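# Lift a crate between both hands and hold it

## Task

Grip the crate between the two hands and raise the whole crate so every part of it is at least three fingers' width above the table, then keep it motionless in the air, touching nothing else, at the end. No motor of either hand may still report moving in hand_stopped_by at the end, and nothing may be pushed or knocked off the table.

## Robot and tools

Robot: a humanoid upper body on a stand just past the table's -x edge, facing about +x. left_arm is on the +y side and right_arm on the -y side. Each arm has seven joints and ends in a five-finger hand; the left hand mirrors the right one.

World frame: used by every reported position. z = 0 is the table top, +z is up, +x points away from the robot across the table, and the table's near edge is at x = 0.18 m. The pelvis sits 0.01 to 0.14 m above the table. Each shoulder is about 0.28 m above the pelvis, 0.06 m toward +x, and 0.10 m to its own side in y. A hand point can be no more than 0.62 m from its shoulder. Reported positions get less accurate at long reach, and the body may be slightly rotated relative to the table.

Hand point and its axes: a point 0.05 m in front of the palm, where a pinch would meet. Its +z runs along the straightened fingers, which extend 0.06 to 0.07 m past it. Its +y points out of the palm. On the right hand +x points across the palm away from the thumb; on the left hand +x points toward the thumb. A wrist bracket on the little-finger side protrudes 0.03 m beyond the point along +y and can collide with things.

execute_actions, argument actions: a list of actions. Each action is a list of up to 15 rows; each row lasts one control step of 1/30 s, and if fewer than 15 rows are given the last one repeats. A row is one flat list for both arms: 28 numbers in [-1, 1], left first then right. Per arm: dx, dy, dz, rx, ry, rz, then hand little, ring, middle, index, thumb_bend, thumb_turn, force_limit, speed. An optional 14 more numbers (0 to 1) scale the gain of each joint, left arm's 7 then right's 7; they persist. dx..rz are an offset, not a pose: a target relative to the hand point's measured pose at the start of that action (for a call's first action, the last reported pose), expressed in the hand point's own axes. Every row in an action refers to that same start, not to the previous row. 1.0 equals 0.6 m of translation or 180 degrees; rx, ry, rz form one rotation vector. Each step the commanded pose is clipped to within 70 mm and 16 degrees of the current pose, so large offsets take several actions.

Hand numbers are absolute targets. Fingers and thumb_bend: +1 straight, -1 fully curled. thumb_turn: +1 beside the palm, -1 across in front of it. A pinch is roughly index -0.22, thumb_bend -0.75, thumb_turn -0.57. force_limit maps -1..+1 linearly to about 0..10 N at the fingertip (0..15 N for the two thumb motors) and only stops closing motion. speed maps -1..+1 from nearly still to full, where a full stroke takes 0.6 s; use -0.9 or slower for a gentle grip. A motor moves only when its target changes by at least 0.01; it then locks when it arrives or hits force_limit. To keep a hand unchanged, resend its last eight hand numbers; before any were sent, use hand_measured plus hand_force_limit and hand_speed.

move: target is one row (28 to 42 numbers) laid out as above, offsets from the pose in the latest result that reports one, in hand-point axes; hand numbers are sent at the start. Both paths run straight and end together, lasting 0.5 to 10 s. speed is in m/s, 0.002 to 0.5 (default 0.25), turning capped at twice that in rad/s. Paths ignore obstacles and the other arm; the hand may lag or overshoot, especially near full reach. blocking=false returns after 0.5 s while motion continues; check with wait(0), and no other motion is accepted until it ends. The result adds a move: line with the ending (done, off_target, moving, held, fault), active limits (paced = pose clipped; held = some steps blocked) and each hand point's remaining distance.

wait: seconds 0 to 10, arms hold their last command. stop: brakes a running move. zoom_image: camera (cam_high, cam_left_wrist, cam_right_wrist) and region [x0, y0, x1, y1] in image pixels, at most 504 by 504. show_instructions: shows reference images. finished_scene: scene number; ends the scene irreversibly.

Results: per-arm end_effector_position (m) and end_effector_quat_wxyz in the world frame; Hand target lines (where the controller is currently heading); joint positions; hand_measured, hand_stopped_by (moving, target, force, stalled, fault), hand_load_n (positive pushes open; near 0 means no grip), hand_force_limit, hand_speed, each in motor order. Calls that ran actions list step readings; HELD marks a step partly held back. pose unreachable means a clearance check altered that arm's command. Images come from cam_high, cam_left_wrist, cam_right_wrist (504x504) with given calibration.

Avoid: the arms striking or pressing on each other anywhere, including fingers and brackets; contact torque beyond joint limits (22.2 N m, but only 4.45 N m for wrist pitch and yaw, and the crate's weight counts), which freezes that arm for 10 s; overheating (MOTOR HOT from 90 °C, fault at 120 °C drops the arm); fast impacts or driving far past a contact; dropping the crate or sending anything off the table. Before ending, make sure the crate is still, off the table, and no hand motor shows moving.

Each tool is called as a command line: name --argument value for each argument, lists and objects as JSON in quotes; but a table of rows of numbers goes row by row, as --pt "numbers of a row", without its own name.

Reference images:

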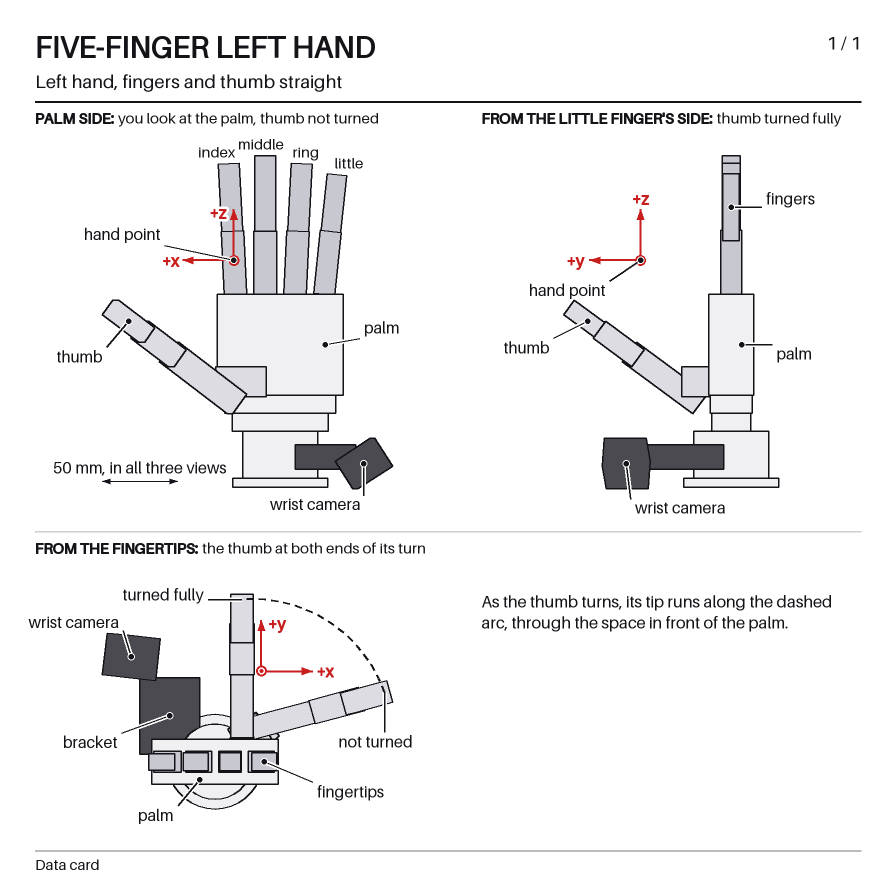

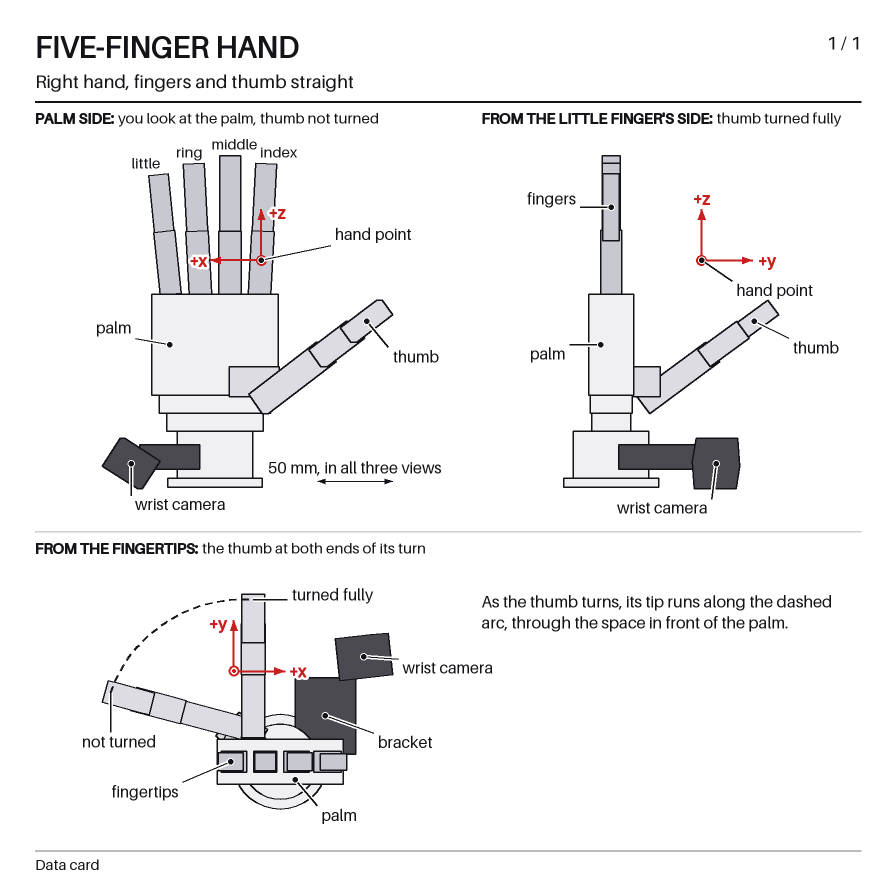

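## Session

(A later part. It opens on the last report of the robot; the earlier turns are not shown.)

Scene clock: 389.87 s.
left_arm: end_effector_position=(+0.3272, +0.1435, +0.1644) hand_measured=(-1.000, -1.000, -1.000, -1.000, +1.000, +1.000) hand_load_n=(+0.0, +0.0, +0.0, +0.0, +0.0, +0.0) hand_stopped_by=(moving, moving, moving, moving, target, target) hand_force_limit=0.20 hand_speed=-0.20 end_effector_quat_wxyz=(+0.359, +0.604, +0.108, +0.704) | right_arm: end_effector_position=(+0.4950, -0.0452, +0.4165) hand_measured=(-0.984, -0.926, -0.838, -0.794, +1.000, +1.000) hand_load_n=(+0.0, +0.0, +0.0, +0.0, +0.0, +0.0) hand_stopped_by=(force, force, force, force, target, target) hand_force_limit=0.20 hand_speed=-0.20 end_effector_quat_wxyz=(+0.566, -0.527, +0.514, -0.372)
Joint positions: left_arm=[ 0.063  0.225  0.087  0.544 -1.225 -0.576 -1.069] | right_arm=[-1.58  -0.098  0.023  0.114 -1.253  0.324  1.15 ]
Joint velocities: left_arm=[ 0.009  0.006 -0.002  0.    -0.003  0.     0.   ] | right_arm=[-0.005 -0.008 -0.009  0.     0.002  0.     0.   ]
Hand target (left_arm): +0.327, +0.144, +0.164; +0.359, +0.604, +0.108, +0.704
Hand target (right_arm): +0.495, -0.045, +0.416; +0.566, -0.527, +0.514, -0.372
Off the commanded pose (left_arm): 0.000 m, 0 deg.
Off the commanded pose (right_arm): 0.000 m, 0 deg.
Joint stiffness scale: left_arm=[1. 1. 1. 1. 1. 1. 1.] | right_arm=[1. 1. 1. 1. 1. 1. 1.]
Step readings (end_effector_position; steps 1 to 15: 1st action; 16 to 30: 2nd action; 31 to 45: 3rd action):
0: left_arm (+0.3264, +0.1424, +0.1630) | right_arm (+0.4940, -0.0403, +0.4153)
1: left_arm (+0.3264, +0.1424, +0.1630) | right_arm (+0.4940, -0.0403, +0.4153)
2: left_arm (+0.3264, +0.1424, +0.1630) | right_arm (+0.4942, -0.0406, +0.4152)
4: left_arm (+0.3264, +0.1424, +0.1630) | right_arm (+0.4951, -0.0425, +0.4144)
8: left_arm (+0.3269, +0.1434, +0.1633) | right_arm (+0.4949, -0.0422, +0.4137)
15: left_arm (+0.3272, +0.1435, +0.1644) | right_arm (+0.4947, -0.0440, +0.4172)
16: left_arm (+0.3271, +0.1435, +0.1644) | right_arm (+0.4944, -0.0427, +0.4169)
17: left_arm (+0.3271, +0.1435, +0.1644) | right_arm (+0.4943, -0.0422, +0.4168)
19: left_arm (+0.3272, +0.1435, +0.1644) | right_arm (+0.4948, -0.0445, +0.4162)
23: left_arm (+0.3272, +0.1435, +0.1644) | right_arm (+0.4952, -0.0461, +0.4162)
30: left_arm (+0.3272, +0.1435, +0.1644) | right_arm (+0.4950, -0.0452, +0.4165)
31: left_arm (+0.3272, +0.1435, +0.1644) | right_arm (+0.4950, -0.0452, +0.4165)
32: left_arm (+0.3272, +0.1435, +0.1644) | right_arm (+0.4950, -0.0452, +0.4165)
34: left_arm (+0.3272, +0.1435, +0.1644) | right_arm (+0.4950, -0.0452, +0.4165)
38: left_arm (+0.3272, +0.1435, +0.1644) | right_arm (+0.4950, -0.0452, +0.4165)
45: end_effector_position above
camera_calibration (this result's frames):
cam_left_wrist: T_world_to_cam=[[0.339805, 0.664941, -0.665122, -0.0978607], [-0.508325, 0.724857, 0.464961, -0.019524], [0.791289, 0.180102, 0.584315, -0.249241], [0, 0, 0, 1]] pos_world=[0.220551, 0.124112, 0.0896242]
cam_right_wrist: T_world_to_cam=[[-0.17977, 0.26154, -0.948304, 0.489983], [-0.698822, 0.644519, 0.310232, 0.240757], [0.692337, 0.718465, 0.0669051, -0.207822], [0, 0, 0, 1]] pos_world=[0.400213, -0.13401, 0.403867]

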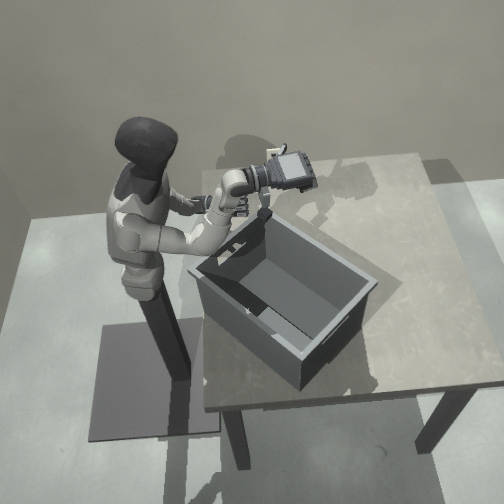

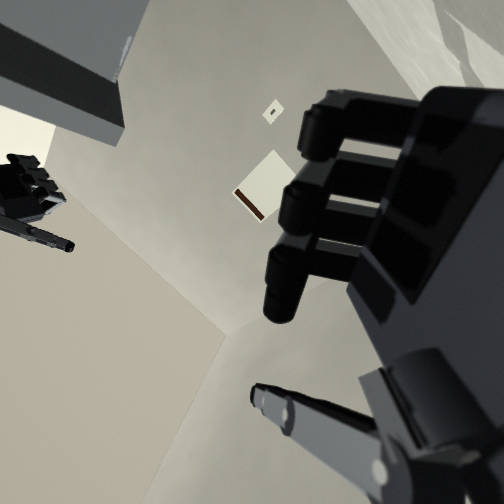

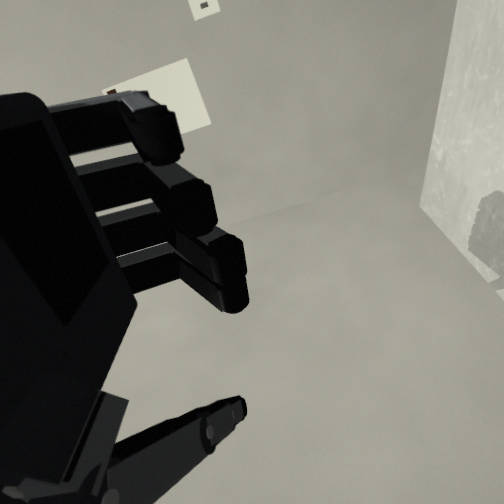

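move --target '[0,0,0,0,0,0,-1,-1,-1,-1,1,1,0.2,-0.2, 0.137,0.327,-0.15,-0.14,0,0,-1,-1,-1,-1,-1,-1,0.2,0.5]' --speed 0.15

Scene clock: 411.00 s.
left_arm: end_effector_position=(+0.3272, +0.1435, +0.1644) hand_measured=(-1.000, -1.000, -1.000, -1.000, +1.000, +1.000) hand_load_n=(+0.0, +0.0, +0.0, +0.0, +0.0, +0.0) hand_stopped_by=(target, target, target, target, target, target) hand_force_limit=0.20 hand_speed=-0.20 end_effector_quat_wxyz=(+0.359, +0.604, +0.108, +0.704) | right_arm: end_effector_position=(+0.4238, -0.0993, +0.2996) hand_measured=(-0.984, -0.926, -0.838, -0.794, -0.188, -0.630) hand_load_n=(+0.0, +0.0, +0.0, -0.5, +11.0, +13.5) hand_stopped_by=(force, force, force, force, force, force) hand_force_limit=0.20 hand_speed=0.50 end_effector_quat_wxyz=(-0.483, +0.625, -0.536, +0.298)
Joint positions: left_arm=[ 0.063  0.225  0.087  0.544 -1.225 -0.576 -1.069] | right_arm=[-1.141 -0.21  -0.101 -0.291 -1.093  0.097  1.473]
Joint velocities: left_arm=[-0.015  0.02   0.    -0.005 -0.003  0.     0.   ] | right_arm=[ 0.006  0.    -0.035 -0.014  0.005 -0.026  0.011]
Hand target (left_arm): +0.327, +0.144, +0.164; +0.359, +0.604, +0.108, +0.704
Hand target (right_arm): +0.406, -0.108, +0.236; -0.440, +0.634, -0.587, +0.243
Off the commanded pose (left_arm): 0.000 m, 0 deg.
Off the commanded pose (right_arm): 0.087 m, 9 deg; position clipped at the last step of the last action.
Joint stiffness scale: left_arm=[1. 1. 1. 1. 1. 1. 1.] | right_arm=[1. 1. 1. 1. 1. 1. 1.]
move: off_target (right_arm); limits=paced
camera_calibration (this result's frames):
cam_left_wrist: T_world_to_cam=[[0.339805, 0.664941, -0.665121, -0.0978608], [-0.508325, 0.724857, 0.464961, -0.0195241], [0.791289, 0.180101, 0.584316, -0.249241], [0, 0, 0, 1]] pos_world=[0.220551, 0.124113, 0.0896242]
cam_right_wrist: T_world_to_cam=[[-0.441328, 0.131662, -0.887635, 0.460332], [-0.666032, 0.614838, 0.422346, 0.21177], [0.601358, 0.777586, -0.183654, 0.00765448], [0, 0, 0, 1]] pos_world=[0.3396, -0.196764, 0.320572]

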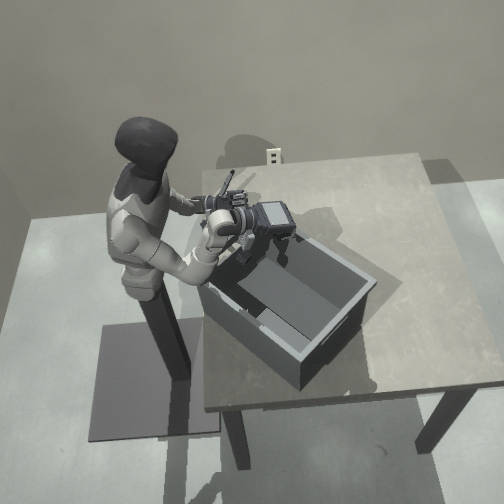

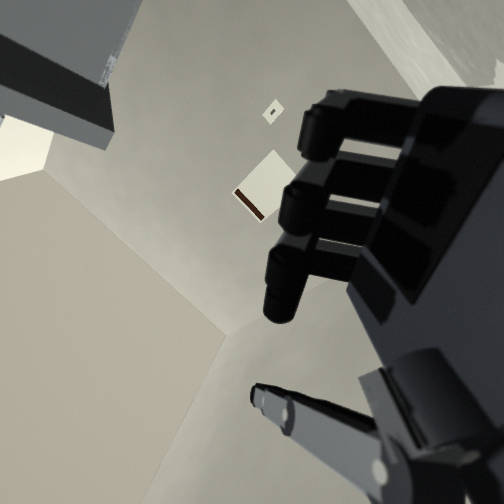

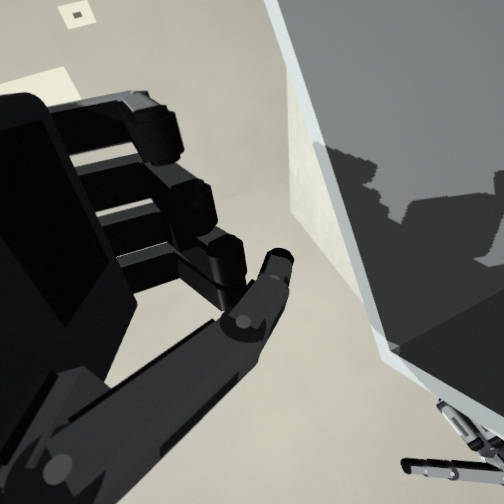

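execute_actions --actions '[[[0,0,0,0,0,0,-1,-1,-1,-1,1,1,0.2,-0.2, 0,-0.05,-0.02,0,0,0,-1,-1,-1,-1,-1,-1,0.2,0.5]],[[0,0,0,0,0,0,-1,-1,-1,-1,1,1,0.2,-0.2, 0.11,0.02,-0.08,0,0,0,-1,-1,-1,-1,-1,-1,0.2,0.5]],[[0,0,0,0,0,0,-1,-1,-1,-1,1,1,0.2,-0.2, 0.03,0.0,-0.01,0,0,0,-1,-1,-1,-1,-1,-1,0.2,0.5]]]'

Scene clock: 414.23 s.
left_arm: end_effector_position=(+0.3272, +0.1435, +0.1644) hand_measured=(-1.000, -1.000, -1.000, -1.000, +1.000, +1.000) hand_load_n=(+0.0, +0.0, +0.0, +0.0, +0.0, +0.0) hand_stopped_by=(target, target, target, target, target, target) hand_force_limit=0.20 hand_speed=-0.20 end_effector_quat_wxyz=(+0.359, +0.604, +0.108, +0.704) | right_arm: end_effector_position=(+0.3935, -0.2024, +0.3270) hand_measured=(-0.984, -0.926, -0.838, -0.794, -0.188, -0.630) hand_load_n=(+0.0, +0.0, +0.0, -0.5, +11.0, +13.5) hand_stopped_by=(force, force, force, force, force, force) hand_force_limit=0.20 hand_speed=0.50 end_effector_quat_wxyz=(-0.482, +0.621, -0.542, +0.299)
Joint positions: left_arm=[ 0.063  0.225  0.087  0.544 -1.225 -0.576 -1.069] | right_arm=[-1.145 -0.54  -0.455 -0.153 -0.713 -0.13   1.609]
Joint velocities: left_arm=[0.003 0.    0.006 0.008 0.006 0.    0.   ] | right_arm=[ 0.003  0.008  0.012 -0.003  0.005 -0.001  0.   ]
Hand target (left_arm): +0.327, +0.144, +0.164; +0.359, +0.604, +0.108, +0.704
Hand target (right_arm): +0.394, -0.201, +0.327; -0.484, +0.622, -0.539, +0.297
Off the commanded pose (left_arm): 0.000 m, 0 deg.
Off the commanded pose (right_arm): 0.002 m, 0 deg.
Joint stiffness scale: left_arm=[1. 1. 1. 1. 1. 1. 1.] | right_arm=[1. 1. 1. 1. 1. 1. 1.]
Step readings (end_effector_position; steps 1 to 15: 1st action; 16 to 30: 2nd action; 31 to 45: 3rd action):
0: left_arm (+0.3272, +0.1435, +0.1644) | right_arm (+0.4238, -0.0996, +0.2996)
1: left_arm (+0.3272, +0.1435, +0.1644) | right_arm (+0.4238, -0.0996, +0.2996)
2: left_arm (+0.3272, +0.1435, +0.1644) | right_arm (+0.4235, -0.0997, +0.2995)
4: left_arm (+0.3272, +0.1435, +0.1644) | right_arm (+0.4218, -0.1001, +0.2985)
8: left_arm (+0.3272, +0.1435, +0.1644) | right_arm (+0.4219, -0.1049, +0.3195)
15: left_arm (+0.3272, +0.1435, +0.1644) | right_arm (+0.4234, -0.1036, +0.3321)
16: left_arm (+0.3272, +0.1435, +0.1644) | right_arm (+0.4233, -0.1037, +0.3314)
17: left_arm (+0.3272, +0.1435, +0.1644) | right_arm (+0.4225, -0.1039, +0.3315)
19: left_arm (+0.3272, +0.1435, +0.1644) | right_arm (+0.4164, -0.1183, +0.3321)
23: left_arm (+0.3272, +0.1435, +0.1644) | right_arm (+0.4010, -0.1814, +0.3299)
30: left_arm (+0.3272, +0.1435, +0.1644) | right_arm (+0.3945, -0.1817, +0.3281)
31: left_arm (+0.3272, +0.1435, +0.1644) | right_arm (+0.3944, -0.1816, +0.3280)
32: left_arm (+0.3272, +0.1435, +0.1644) | right_arm (+0.3942, -0.1818, +0.3276)
34: left_arm (+0.3272, +0.1435, +0.1644) | right_arm (+0.3938, -0.1918, +0.3274)
38: left_arm (+0.3272, +0.1435, +0.1644) | right_arm (+0.3935, -0.2029, +0.3273)
45: end_effector_position above
camera_calibration (this result's frames):
cam_left_wrist: T_world_to_cam=[[0.339805, 0.664941, -0.665121, -0.0978608], [-0.508325, 0.724857, 0.464961, -0.0195241], [0.791289, 0.180102, 0.584316, -0.249241], [0, 0, 0, 1]] pos_world=[0.220551, 0.124113, 0.0896242]
cam_right_wrist: T_world_to_cam=[[-0.442017, 0.141678, -0.885748, 0.48649], [-0.656341, 0.621986, 0.427024, 0.239483], [0.611423, 0.770104, -0.181939, 0.104995], [0, 0, 0, 1]] pos_world=[0.308023, -0.298737, 0.347745]

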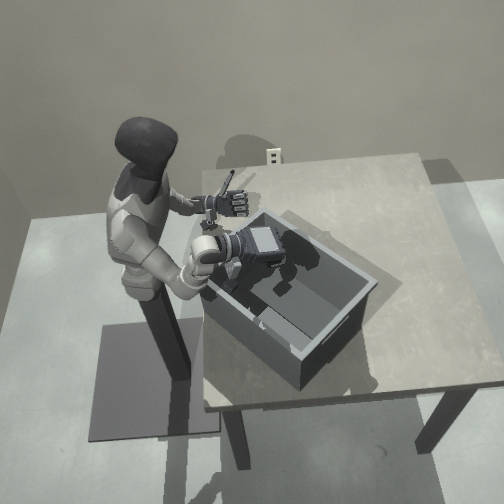

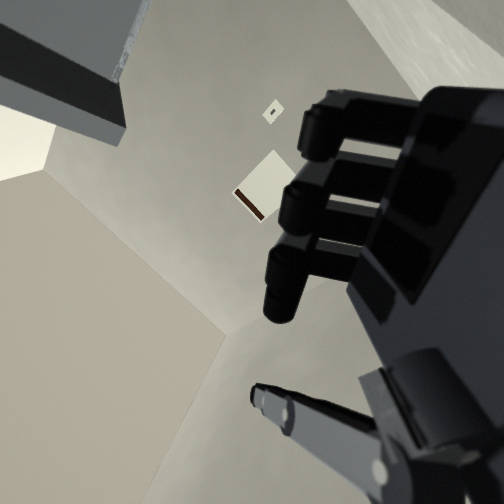

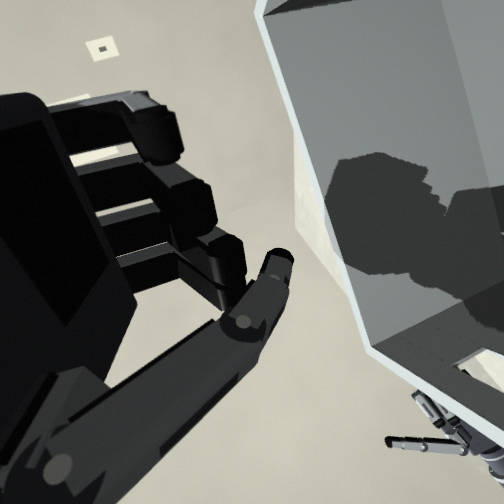

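move --target '[0,0,0,0,0,0,-1,-1,-1,-1,1,1,0.2,-0.2, 0.019,0.115,0.045,0,0,0,-1,-1,-1,-1,-1,-1,0.2,0.5]' --speed 0.1

move --target '[0,0,0,0,0,0,-1,-1,-1,-1,1,1,0.2,-0.2, -0.10,-0.048,0.165,0,0,0,-1,-1,-1,-1,-1,-1,0.2,0.5]' --speed 0.08

Scene clock: 418.47 s.
left_arm: end_effector_position=(+0.3272, +0.1435, +0.1644) hand_measured=(-1.000, -1.000, -1.000, -1.000, +1.000, +1.000) hand_load_n=(+0.0, +0.0, +0.0, +0.0, +0.0, +0.0) hand_stopped_by=(target, target, target, target, target, target) hand_force_limit=0.20 hand_speed=-0.20 end_effector_quat_wxyz=(+0.359, +0.604, +0.108, +0.704) | right_arm: end_effector_position=(+0.3973, -0.2047, +0.2507) hand_measured=(-0.984, -0.926, -0.838, -0.794, -0.188, -0.630) hand_load_n=(+0.0, +0.0, +0.0, -0.5, +11.0, +13.5) hand_stopped_by=(force, force, force, force, force, force) hand_force_limit=0.20 hand_speed=0.50 end_effector_quat_wxyz=(-0.482, +0.619, -0.544, +0.299)
Joint positions: left_arm=[ 0.063  0.225  0.087  0.544 -1.225 -0.576 -1.069] | right_arm=[-0.858 -0.429 -0.476 -0.154 -0.746 -0.321  1.372]
Joint velocities: left_arm=[ 0.    -0.012 -0.005  0.003  0.     0.     0.   ] | right_arm=[ 0.    -0.005  0.005  0.005 -0.008  0.    -0.006]
Hand target (left_arm): +0.327, +0.144, +0.164; +0.359, +0.604, +0.108, +0.704
Hand target (right_arm): +0.398, -0.205, +0.251; -0.481, +0.619, -0.544, +0.301
Off the commanded pose (left_arm): 0.000 m, 0 deg.
Off the commanded pose (right_arm): 0.004 m, 0 deg.
Joint stiffness scale: left_arm=[1. 1. 1. 1. 1. 1. 1.] | right_arm=[1. 1. 1. 1. 1. 1. 1.]
move: off_target (right_arm)
camera_calibration (this result's frames):
cam_left_wrist: T_world_to_cam=[[0.339805, 0.664941, -0.665121, -0.0978608], [-0.508325, 0.724857, 0.464961, -0.0195241], [0.791289, 0.180101, 0.584316, -0.249241], [0, 0, 0, 1]] pos_world=[0.220551, 0.124113, 0.0896242]
cam_right_wrist: T_world_to_cam=[[-0.443042, 0.147659, -0.884257, 0.422171], [-0.652358, 0.623459, 0.430962, 0.273685], [0.614933, 0.767786, -0.179892, 0.0882234], [0, 0, 0, 1]] pos_world=[0.311328, -0.300705, 0.27123]

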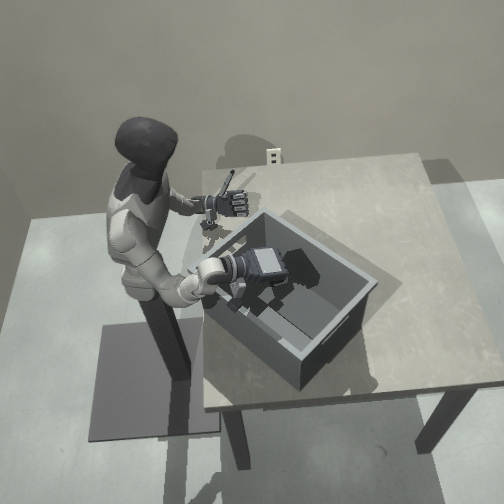

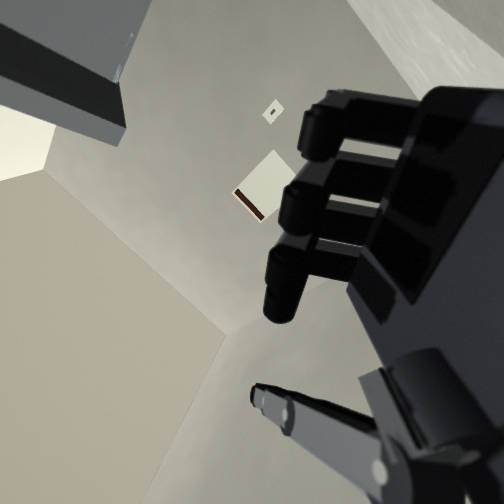

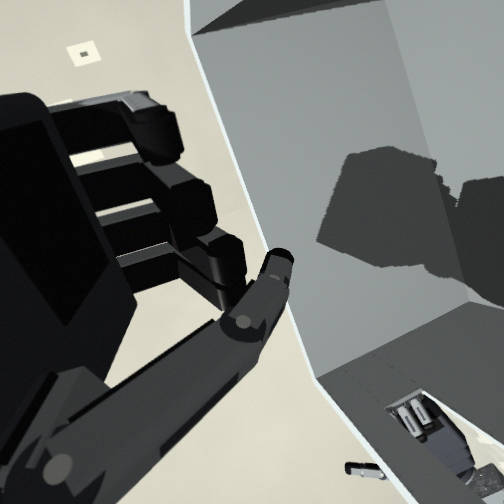

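Scene clock: 420.27 s.
left_arm: end_effector_position=(+0.3272, +0.1435, +0.1644) hand_measured=(-1.000, -1.000, -1.000, -1.000, +1.000, +1.000) hand_load_n=(+0.0, +0.0, +0.0, +0.0, +0.0, +0.0) hand_stopped_by=(target, target, target, target, target, target) hand_force_limit=0.20 hand_speed=-0.20 end_effector_quat_wxyz=(+0.359, +0.604, +0.108, +0.704) | right_arm: end_effector_position=(+0.4803, -0.1192, +0.2541) hand_measured=(-0.984, -0.926, -0.838, -0.794, -0.188, -0.630) hand_load_n=(+0.0, +0.0, +0.0, -0.5, +11.0, +13.5) hand_stopped_by=(force, force, force, force, force, force) hand_force_limit=0.20 hand_speed=0.50 end_effector_quat_wxyz=(-0.477, +0.625, -0.539, +0.304)
Joint positions: left_arm=[ 0.063  0.225  0.087  0.544 -1.225 -0.576 -1.069] | right_arm=[-1.157 -0.216 -0.159  0.153 -1.113 -0.15   1.12 ]
Joint velocities: left_arm=[ 0.    -0.011 -0.006 -0.005  0.003  0.     0.   ] | right_arm=[ 0.006 -0.002 -0.017 -0.005  0.003  0.     0.   ]
Hand target (left_arm): +0.327, +0.144, +0.164; +0.359, +0.604, +0.108, +0.704
Hand target (right_arm): +0.481, -0.120, +0.254; -0.475, +0.624, -0.540, +0.306
Off the commanded pose (left_arm): 0.000 m, 0 deg.
Off the commanded pose (right_arm): 0.005 m, 1 deg.
Joint stiffness scale: left_arm=[1. 1. 1. 1. 1. 1. 1.] | right_arm=[1. 1. 1. 1. 1. 1. 1.]
move: off_target (right_arm)
camera_calibration (this result's frames):
cam_left_wrist: T_world_to_cam=[[0.339805, 0.664941, -0.665122, -0.0978607], [-0.508325, 0.724857, 0.464961, -0.019524], [0.791289, 0.180102, 0.584315, -0.249241], [0, 0, 0, 1]] pos_world=[0.220551, 0.124113, 0.0896242]
cam_right_wrist: T_world_to_cam=[[-0.440195, 0.126125, -0.889, 0.446627], [-0.65729, 0.629256, 0.414737, 0.280287], [0.611717, 0.766896, -0.194095, -0.0228325], [0, 0, 0, 1]] pos_world=[0.3948, -0.215193, 0.276374]

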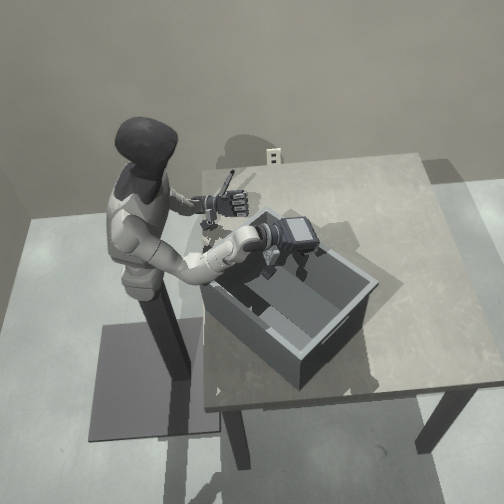

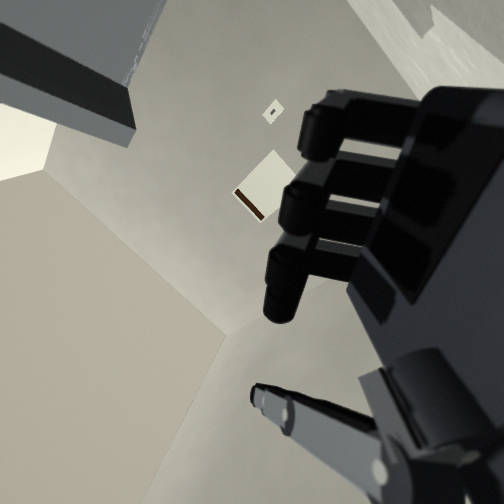

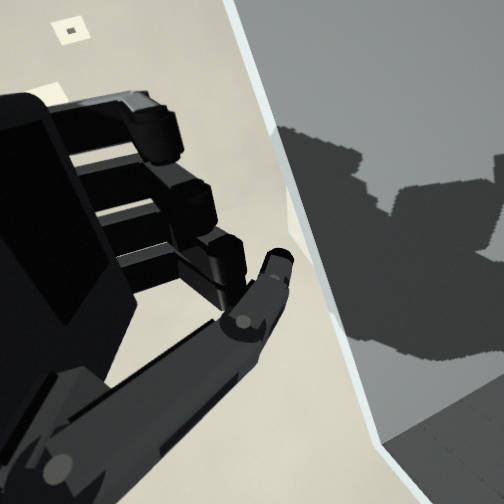

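execute_actions --actions '[]'

Scene clock: 423.03 s.
left_arm: end_effector_position=(+0.3272, +0.1435, +0.1644) hand_measured=(-1.000, -1.000, -1.000, -1.000, +1.000, +1.000) hand_load_n=(+0.0, +0.0, +0.0, +0.0, +0.0, +0.0) hand_stopped_by=(target, target, target, target, target, target) hand_force_limit=0.20 hand_speed=-0.20 end_effector_quat_wxyz=(+0.359, +0.604, +0.108, +0.704) | right_arm: end_effector_position=(+0.4803, -0.1192, +0.2541) hand_measured=(-0.984, -0.926, -0.838, -0.794, -0.188, -0.630) hand_load_n=(+0.0, +0.0, +0.0, -0.5, +11.0, +13.5) hand_stopped_by=(force, force, force, force, force, force) hand_force_limit=0.20 hand_speed=0.50 end_effector_quat_wxyz=(-0.477, +0.625, -0.539, +0.304)
Joint positions: left_arm=[ 0.063  0.225  0.087  0.544 -1.225 -0.576 -1.069] | right_arm=[-1.157 -0.216 -0.159  0.153 -1.113 -0.15   1.12 ]
Joint velocities: left_arm=[ 0.005 -0.002 -0.002  0.002 -0.009  0.     0.   ] | right_arm=[ 0.006 -0.003  0.003  0.008 -0.006  0.     0.   ]
Hand target (left_arm): +0.327, +0.144, +0.164; +0.359, +0.604, +0.108, +0.704
Hand target (right_arm): +0.481, -0.120, +0.254; -0.475, +0.624, -0.540, +0.306
Off the commanded pose (left_arm): 0.000 m, 0 deg.
Off the commanded pose (right_arm): 0.005 m, 1 deg.
Joint stiffness scale: left_arm=[1. 1. 1. 1. 1. 1. 1.] | right_arm=[1. 1. 1. 1. 1. 1. 1.]
camera_calibration (this result's frames):
cam_left_wrist: T_world_to_cam=[[0.339805, 0.664941, -0.665121, -0.0978608], [-0.508325, 0.724857, 0.464961, -0.0195241], [0.791289, 0.180102, 0.584316, -0.249241], [0, 0, 0, 1]] pos_world=[0.220551, 0.124113, 0.0896242]
cam_right_wrist: T_world_to_cam=[[-0.440227, 0.126154, -0.88898, 0.44663], [-0.657262, 0.629259, 0.414776, 0.280275], [0.611725, 0.766888, -0.194101, -0.0228394], [0, 0, 0, 1]] pos_world=[0.394804, -0.215195, 0.276361]

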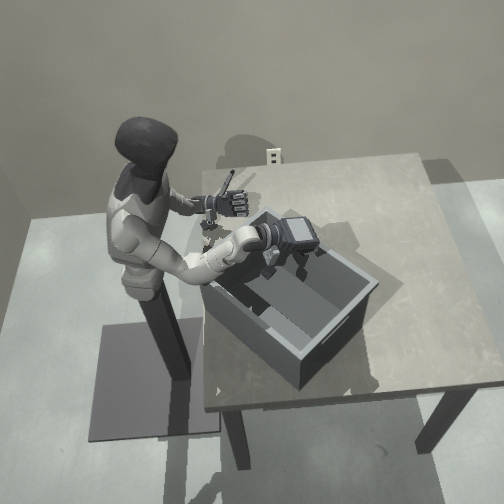

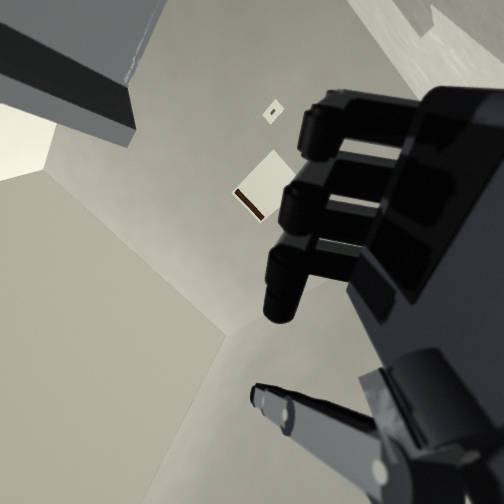

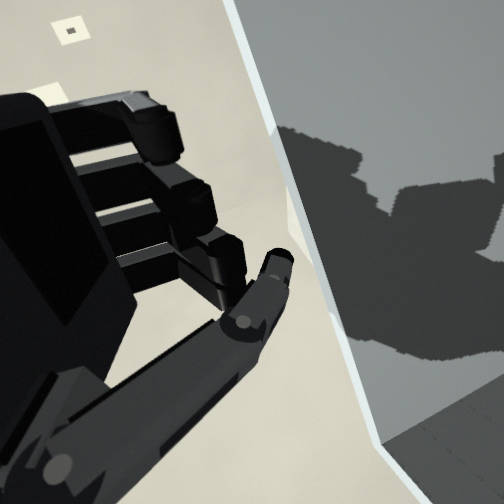

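move --target '[0,0,0,0,0,0,-1,-1,-1,-1,1,1,0.2,-0.2, -0.0135,-0.1,-0.04,0,0,0, 0.7,0.7,0.7,0.7,1,-1,0.2,0.5]' --speed 0.15

Scene clock: 432.93 s.
left_arm: end_effector_position=(+0.3272, +0.1435, +0.1644) hand_measured=(-1.000, -1.000, -1.000, -1.000, +1.000, +1.000) hand_load_n=(+0.0, +0.0, +0.0, +0.0, +0.0, +0.0) hand_stopped_by=(target, target, target, target, target, target) hand_force_limit=0.20 hand_speed=-0.20 end_effector_quat_wxyz=(+0.359, +0.604, +0.108, +0.704) | right_arm: end_effector_position=(+0.4770, -0.1192, +0.3202) hand_measured=(+0.700, +0.700, +0.700, +0.700, +1.000, -0.632) hand_load_n=(+0.0, +0.0, +0.0, +0.0, +0.0, +0.0) hand_stopped_by=(target, target, target, target, target, force) hand_force_limit=0.20 hand_speed=0.50 end_effector_quat_wxyz=(-0.476, +0.626, -0.536, +0.307)
Joint positions: left_arm=[ 0.063  0.225  0.087  0.544 -1.225 -0.576 -1.069] | right_arm=[-1.378 -0.261 -0.187  0.17  -1.091 -0.079  1.313]
Joint velocities: left_arm=[ 0.003  0.008 -0.009  0.006 -0.003  0.     0.   ] | right_arm=[ 0.     0.006 -0.006 -0.002 -0.008  0.     0.   ]
Hand target (left_arm): +0.327, +0.144, +0.164; +0.359, +0.604, +0.108, +0.704
Hand target (right_arm): +0.477, -0.119, +0.319; -0.477, +0.625, -0.538, +0.303
Off the commanded pose (left_arm): 0.000 m, 0 deg.
Off the commanded pose (right_arm): 0.003 m, 0 deg.
Joint stiffness scale: left_arm=[1. 1. 1. 1. 1. 1. 1.] | right_arm=[1. 1. 1. 1. 1. 1. 1.]
move: done
camera_calibration (this result's frames):
cam_left_wrist: T_world_to_cam=[[0.339805, 0.664941, -0.665121, -0.0978608], [-0.508325, 0.724857, 0.464961, -0.019524], [0.791289, 0.180102, 0.584316, -0.249241], [0, 0, 0, 1]] pos_world=[0.220551, 0.124112, 0.0896242]
cam_right_wrist: T_world_to_cam=[[-0.436979, 0.120975, -0.891299, 0.502551], [-0.659937, 0.630185, 0.409084, 0.253841], [0.611172, 0.766963, -0.195542, -0.00721119], [0, 0, 0, 1]] pos_world=[0.391531, -0.215232, 0.342671]

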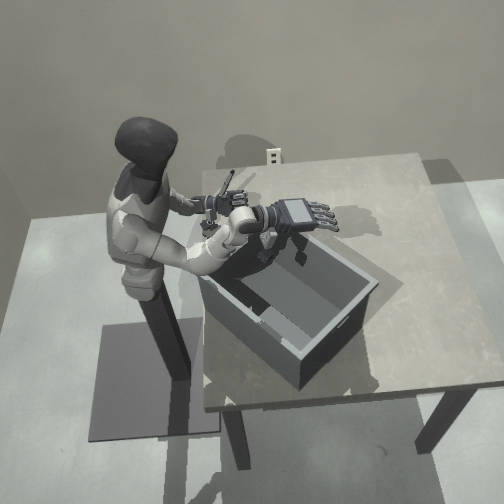

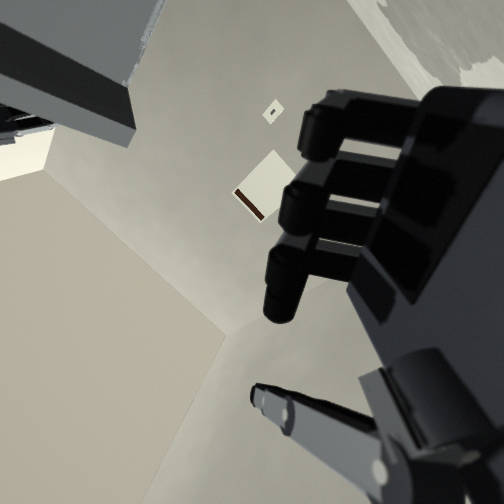

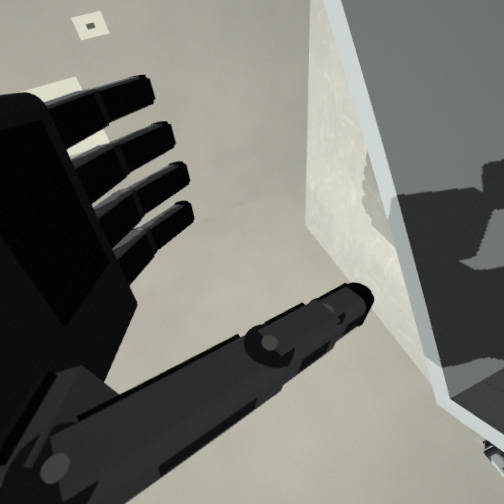

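zoom_image --camera "cam_high" --region '[150,170,410,400]'

Region (150, 170, 410, 400) of cam_high's 504x504 image, scaled by 1.938, with more detail than that image has; it fills the top 446 rows of this view, and the rest is white.

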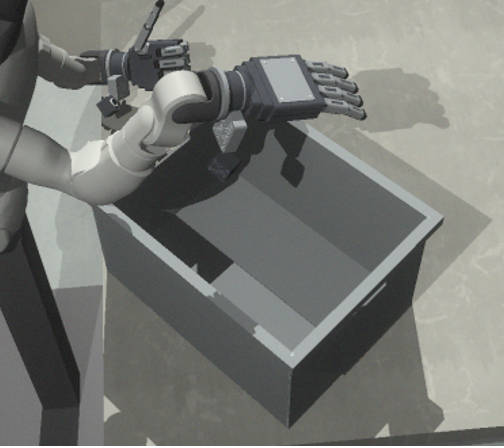

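move --target '[0,0,0,0,0,0,-1,-1,-1,-1,1,1,0.2,-0.2, 0.469,0.115,-0.33,-0.0165,-0.113,-0.044, 0.7,0.7,0.7,0.7,1,-1,0.2,0.5]' --speed 0.2

Scene clock: 440.87 s.
left_arm: end_effector_position=(+0.3272, +0.1435, +0.1644) hand_measured=(-1.000, -1.000, -1.000, -1.000, +1.000, +1.000) hand_load_n=(+0.0, +0.0, +0.0, +0.0, +0.0, +0.0) hand_stopped_by=(target, target, target, target, target, target) hand_force_limit=0.20 hand_speed=-0.20 end_effector_quat_wxyz=(+0.359, +0.604, +0.108, +0.704) | right_arm: end_effector_position=(+0.3451, -0.4510, +0.2791) hand_measured=(+0.700, +0.700, +0.700, +0.700, +1.000, -0.632) hand_load_n=(+0.0, +0.0, +0.0, +0.0, +0.0, +0.0) hand_stopped_by=(target, target, target, target, target, force) hand_force_limit=0.20 hand_speed=0.50 end_effector_quat_wxyz=(-0.354, +0.620, -0.518, +0.471)
Joint positions: left_arm=[ 0.063  0.225  0.087  0.544 -1.225 -0.576 -1.069] | right_arm=[-1.304 -1.405 -0.193  1.405 -1.319 -1.268  0.194]
Joint velocities: left_arm=[0.002 0.005 0.    0.003 0.003 0.    0.   ] | right_arm=[-0.092 -0.02   0.1    0.051 -0.124 -0.022 -0.154]
Hand target (left_arm): +0.327, +0.144, +0.164; +0.359, +0.604, +0.108, +0.704
Hand target (right_arm): +0.344, -0.451, +0.279; -0.352, +0.622, -0.518, +0.471
Off the commanded pose (left_arm): 0.000 m, 0 deg.
Off the commanded pose (right_arm): 0.017 m, 40 deg; orientation clipped at the last step of the last action.
Joint stiffness scale: left_arm=[1. 1. 1. 1. 1. 1. 1.] | right_arm=[1. 1. 1. 1. 1. 1. 1.]
move: off_target (right_arm); limits=paced
camera_calibration (this result's frames):
cam_left_wrist: T_world_to_cam=[[0.339805, 0.664941, -0.665121, -0.0978608], [-0.508325, 0.724857, 0.464961, -0.019524], [0.791289, 0.180102, 0.584316, -0.249241], [0, 0, 0, 1]] pos_world=[0.220551, 0.124112, 0.0896242]
cam_right_wrist: T_world_to_cam=[[-0.348137, -0.10534, -0.931507, 0.326856], [-0.522066, 0.847103, 0.0993189, 0.529429], [0.77862, 0.520884, -0.349902, 0.194129], [0, 0, 0, 1]] pos_world=[0.239035, -0.515169, 0.319812]

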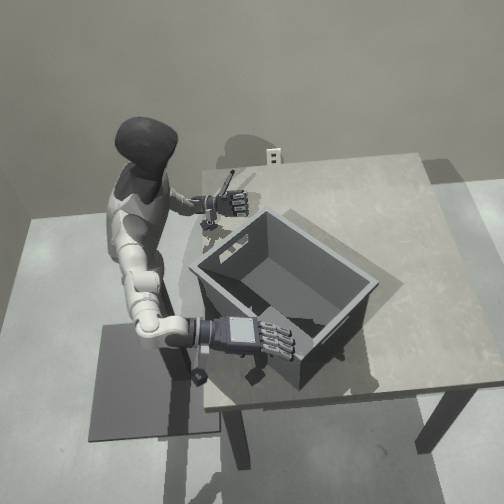

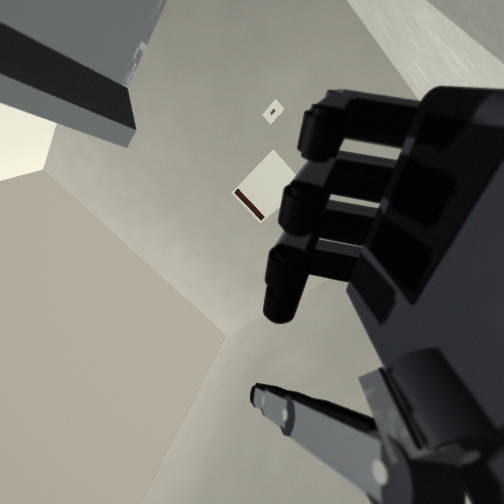

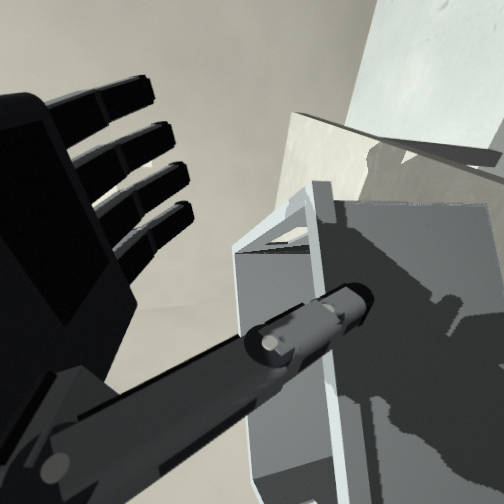

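move --target '[0,0,0,0,0,0,-1,-1,-1,-1,1,1,0.2,-0.2, -0.003,0.055,-0.17,0,0,0, -1,-1,-1,-1,-1,-0.63,0.2,0.5]' --speed 0.15

move --target '[0,0,0,0,0,0,-1,-1,-1,-1,1,1,0.2,-0.2, -0.05,0.216,0.07,0,0,0, -1,-1,-1,-1,-1,-0.63,0.2,0.5]' --speed 0.15

Scene clock: 454.33 s.
left_arm: end_effector_position=(+0.3272, +0.1435, +0.1644) hand_measured=(-1.000, -1.000, -1.000, -1.000, +1.000, +1.000) hand_load_n=(+0.0, +0.0, +0.0, +0.0, +0.0, +0.0) hand_stopped_by=(target, target, target, target, target, target) hand_force_limit=0.20 hand_speed=-0.20 end_effector_quat_wxyz=(+0.359, +0.604, +0.108, +0.704) | right_arm: end_effector_position=(+0.2329, -0.4595, +0.2708) hand_measured=(-1.000, -1.000, -1.000, -1.000, -0.398, -0.630) hand_load_n=(+0.0, +0.0, +0.0, -3.5, +10.5, +0.5) hand_stopped_by=(target, target, target, target, force, target) hand_force_limit=0.20 hand_speed=0.50 end_effector_quat_wxyz=(-0.367, +0.612, -0.526, +0.464)
Joint positions: left_arm=[ 0.063  0.225  0.087  0.544 -1.225 -0.576 -1.069] | right_arm=[-0.369 -1.57  -1.     1.352 -1.252 -1.579  0.113]
Joint velocities: left_arm=[-0.011  0.     0.008  0.     0.003  0.     0.   ] | right_arm=[ 0.06   0.    -0.008 -0.023  0.178  0.     0.134]
Hand target (left_arm): +0.327, +0.144, +0.164; +0.359, +0.604, +0.108, +0.704
Hand target (right_arm): +0.233, -0.459, +0.271; -0.367, +0.613, -0.524, +0.464
Off the commanded pose (left_arm): 0.000 m, 0 deg.
Off the commanded pose (right_arm): 0.013 m, 2 deg.
Joint stiffness scale: left_arm=[1. 1. 1. 1. 1. 1. 1.] | right_arm=[1. 1. 1. 1. 1. 1. 1.]
move: off_target (right_arm)
camera_calibration (this result's frames):
cam_left_wrist: T_world_to_cam=[[0.339805, 0.664941, -0.665121, -0.0978608], [-0.508325, 0.724857, 0.464961, -0.0195241], [0.791289, 0.180102, 0.584315, -0.249241], [0, 0, 0, 1]] pos_world=[0.220551, 0.124112, 0.0896242]
cam_right_wrist: T_world_to_cam=[[-0.340326, -0.0714909, -0.937586, 0.294601], [-0.522423, 0.843427, 0.125318, 0.470217], [0.781826, 0.532465, -0.324389, 0.280755], [0, 0, 0, 1]] pos_world=[0.126411, -0.525025, 0.308361]

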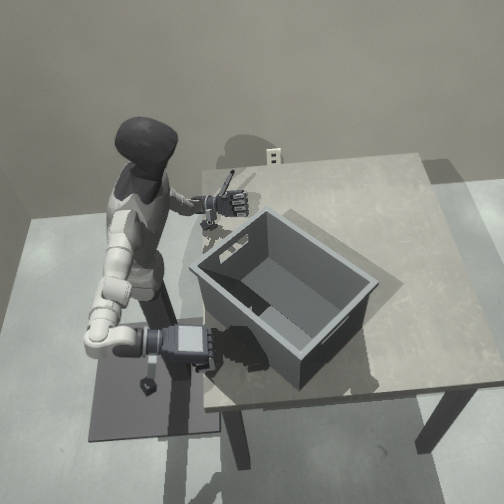

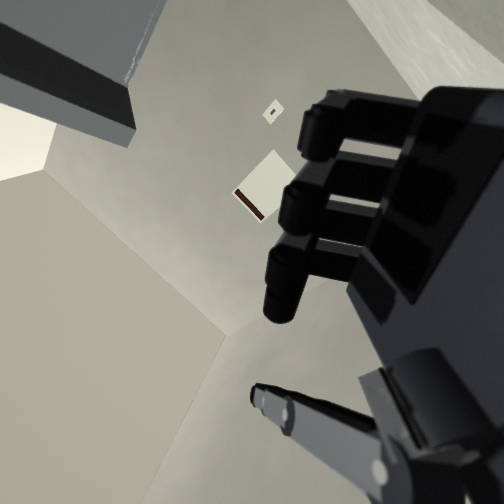

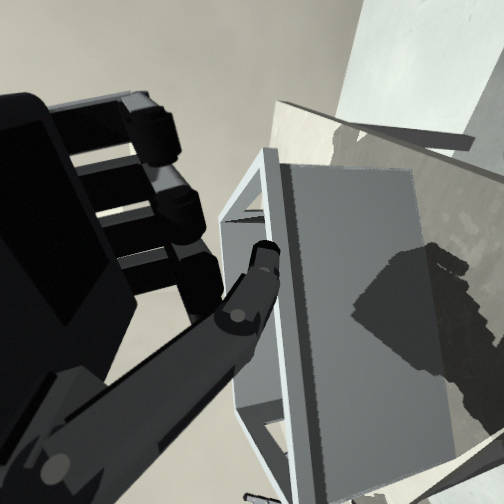

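Scene clock: 455.93 s.
left_arm: end_effector_position=(+0.3272, +0.1435, +0.1644) hand_measured=(-1.000, -1.000, -1.000, -1.000, +1.000, +1.000) hand_load_n=(+0.0, +0.0, +0.0, +0.0, +0.0, +0.0) hand_stopped_by=(target, target, target, target, target, target) hand_force_limit=0.20 hand_speed=-0.20 end_effector_quat_wxyz=(+0.359, +0.604, +0.108, +0.704) | right_arm: end_effector_position=(+0.2382, -0.4542, +0.1309) hand_measured=(-1.000, -1.000, -1.000, -1.000, -0.398, -0.630) hand_load_n=(+0.0, +0.0, +0.0, -3.5, +10.5, +0.5) hand_stopped_by=(target, target, target, target, force, target) hand_force_limit=0.20 hand_speed=0.50 end_effector_quat_wxyz=(-0.363, +0.621, -0.515, +0.466)
Joint positions: left_arm=[ 0.063  0.225  0.087  0.544 -1.225 -0.576 -1.069] | right_arm=[-0.248 -1.161 -0.734  1.066 -1.733 -1.228 -0.632]
Joint velocities: left_arm=[-0.003 -0.011  0.005  0.     0.     0.     0.   ] | right_arm=[-0.026 -0.031  0.055  0.031 -0.006  0.008 -0.057]
Hand target (left_arm): +0.327, +0.144, +0.164; +0.359, +0.604, +0.108, +0.704
Hand target (right_arm): +0.238, -0.455, +0.131; -0.361, +0.622, -0.515, +0.467
Off the commanded pose (left_arm): 0.000 m, 0 deg.
Off the commanded pose (right_arm): 0.005 m, 2 deg.
Joint stiffness scale: left_arm=[1. 1. 1. 1. 1. 1. 1.] | right_arm=[1. 1. 1. 1. 1. 1. 1.]
move: off_target (right_arm)
camera_calibration (this result's frames):
cam_left_wrist: T_world_to_cam=[[0.339805, 0.664941, -0.665121, -0.0978608], [-0.508325, 0.724857, 0.464961, -0.0195241], [0.791289, 0.180101, 0.584316, -0.249241], [0, 0, 0, 1]] pos_world=[0.220551, 0.124113, 0.0896242]
cam_right_wrist: T_world_to_cam=[[-0.340837, -0.0987285, -0.934924, 0.152979], [-0.536485, 0.837075, 0.107186, 0.48889], [0.77202, 0.538105, -0.338273, 0.235063], [0, 0, 0, 1]] pos_world=[0.13295, -0.520623, 0.170137]

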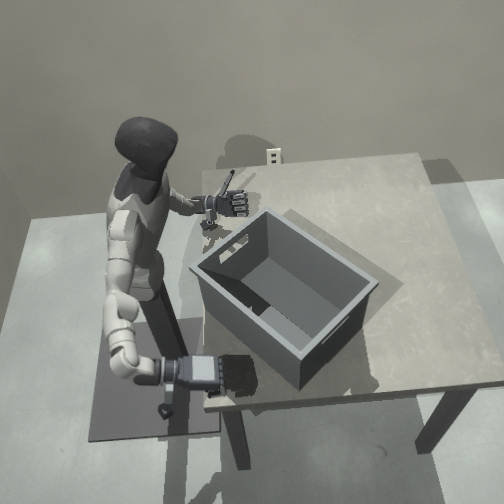

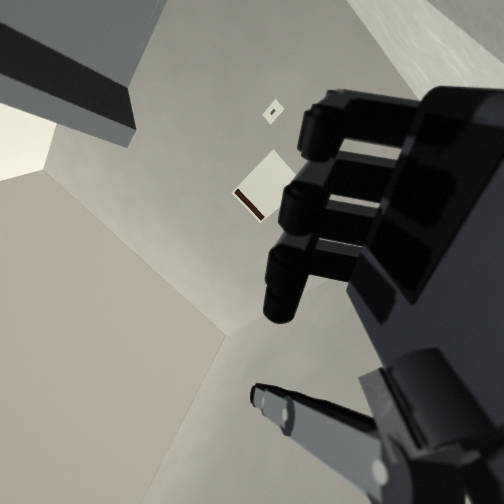

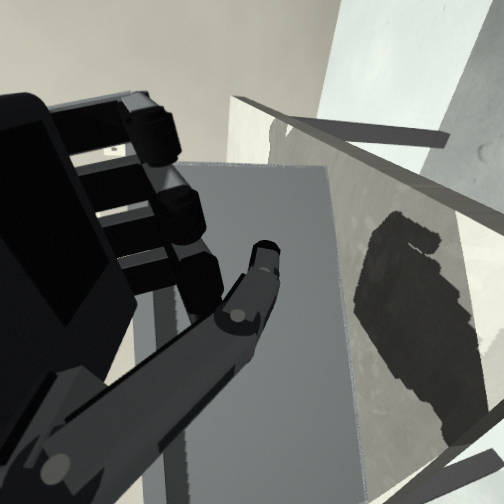

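move --target '[0,0,0,0,0,0,-1,-1,-1,-1,1,1,0.2,-0.2, -0.265,-0.167,0.318,0,0,0, -1,-1,-1,-1,-1,-0.63,0.2,0.5]' --speed 0.1

Scene clock: 460.50 s.
left_arm: end_effector_position=(+0.3272, +0.1435, +0.1644) hand_measured=(-1.000, -1.000, -1.000, -1.000, +1.000, +1.000) hand_load_n=(+0.0, +0.0, +0.0, +0.0, +0.0, +0.0) hand_stopped_by=(target, target, target, target, target, target) hand_force_limit=0.20 hand_speed=-0.20 end_effector_quat_wxyz=(+0.359, +0.604, +0.108, +0.704) | right_arm: end_effector_position=(+0.4405, -0.2797, +0.1469) hand_measured=(-1.000, -1.000, -1.000, -1.000, -0.398, -0.630) hand_load_n=(+0.0, +0.0, +0.0, -3.5, +11.0, +0.5) hand_stopped_by=(target, target, target, target, force, target) hand_force_limit=0.20 hand_speed=0.50 end_effector_quat_wxyz=(-0.359, +0.618, -0.524, +0.463)
Joint positions: left_arm=[ 0.063  0.225  0.087  0.544 -1.225 -0.576 -1.069] | right_arm=[-0.756 -0.247 -0.604  0.13  -1.556 -0.699  0.653]
Joint velocities: left_arm=[-0.011 -0.012  0.    -0.011 -0.005  0.     0.   ] | right_arm=[-0.012 -0.003 -0.006  0.005 -0.008  0.    -0.001]
Hand target (left_arm): +0.327, +0.144, +0.164; +0.359, +0.604, +0.108, +0.704
Hand target (right_arm): +0.446, -0.269, +0.151; -0.372, +0.620, -0.513, +0.462
Off the commanded pose (left_arm): 0.000 m, 0 deg.
Off the commanded pose (right_arm): 0.014 m, 1 deg.
Joint stiffness scale: left_arm=[1. 1. 1. 1. 1. 1. 1.] | right_arm=[1. 1. 1. 1. 1. 1. 1.]
move: off_target (right_arm)
camera_calibration (this result's frames):
cam_left_wrist: T_world_to_cam=[[0.339805, 0.664941, -0.665121, -0.0978608], [-0.508325, 0.724857, 0.464961, -0.019524], [0.791289, 0.180102, 0.584315, -0.249241], [0, 0, 0, 1]] pos_world=[0.220551, 0.124113, 0.0896242]
cam_right_wrist: T_world_to_cam=[[-0.352554, -0.085251, -0.9319, 0.262611], [-0.522372, 0.844176, 0.120396, 0.443463], [0.776424, 0.529245, -0.34215, -0.013465], [0, 0, 0, 1]] pos_world=[0.334692, -0.344847, 0.186729]

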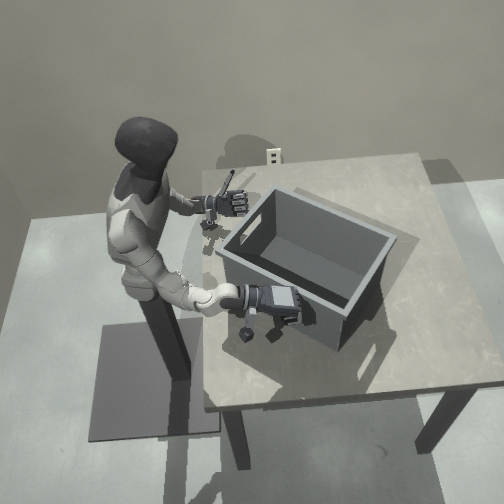

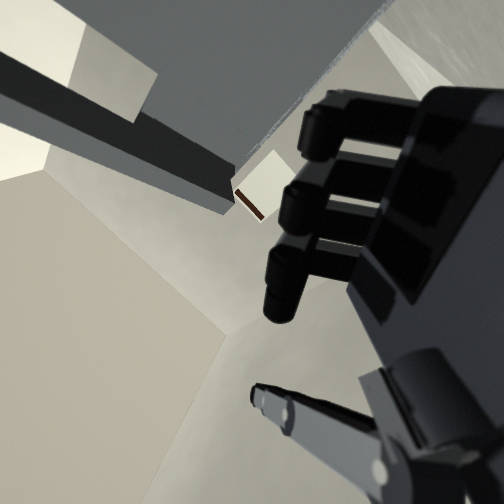

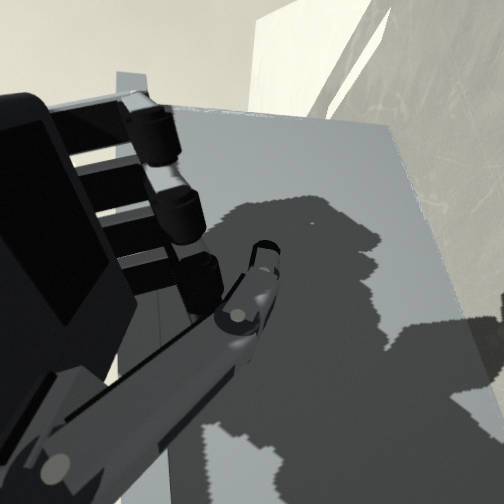

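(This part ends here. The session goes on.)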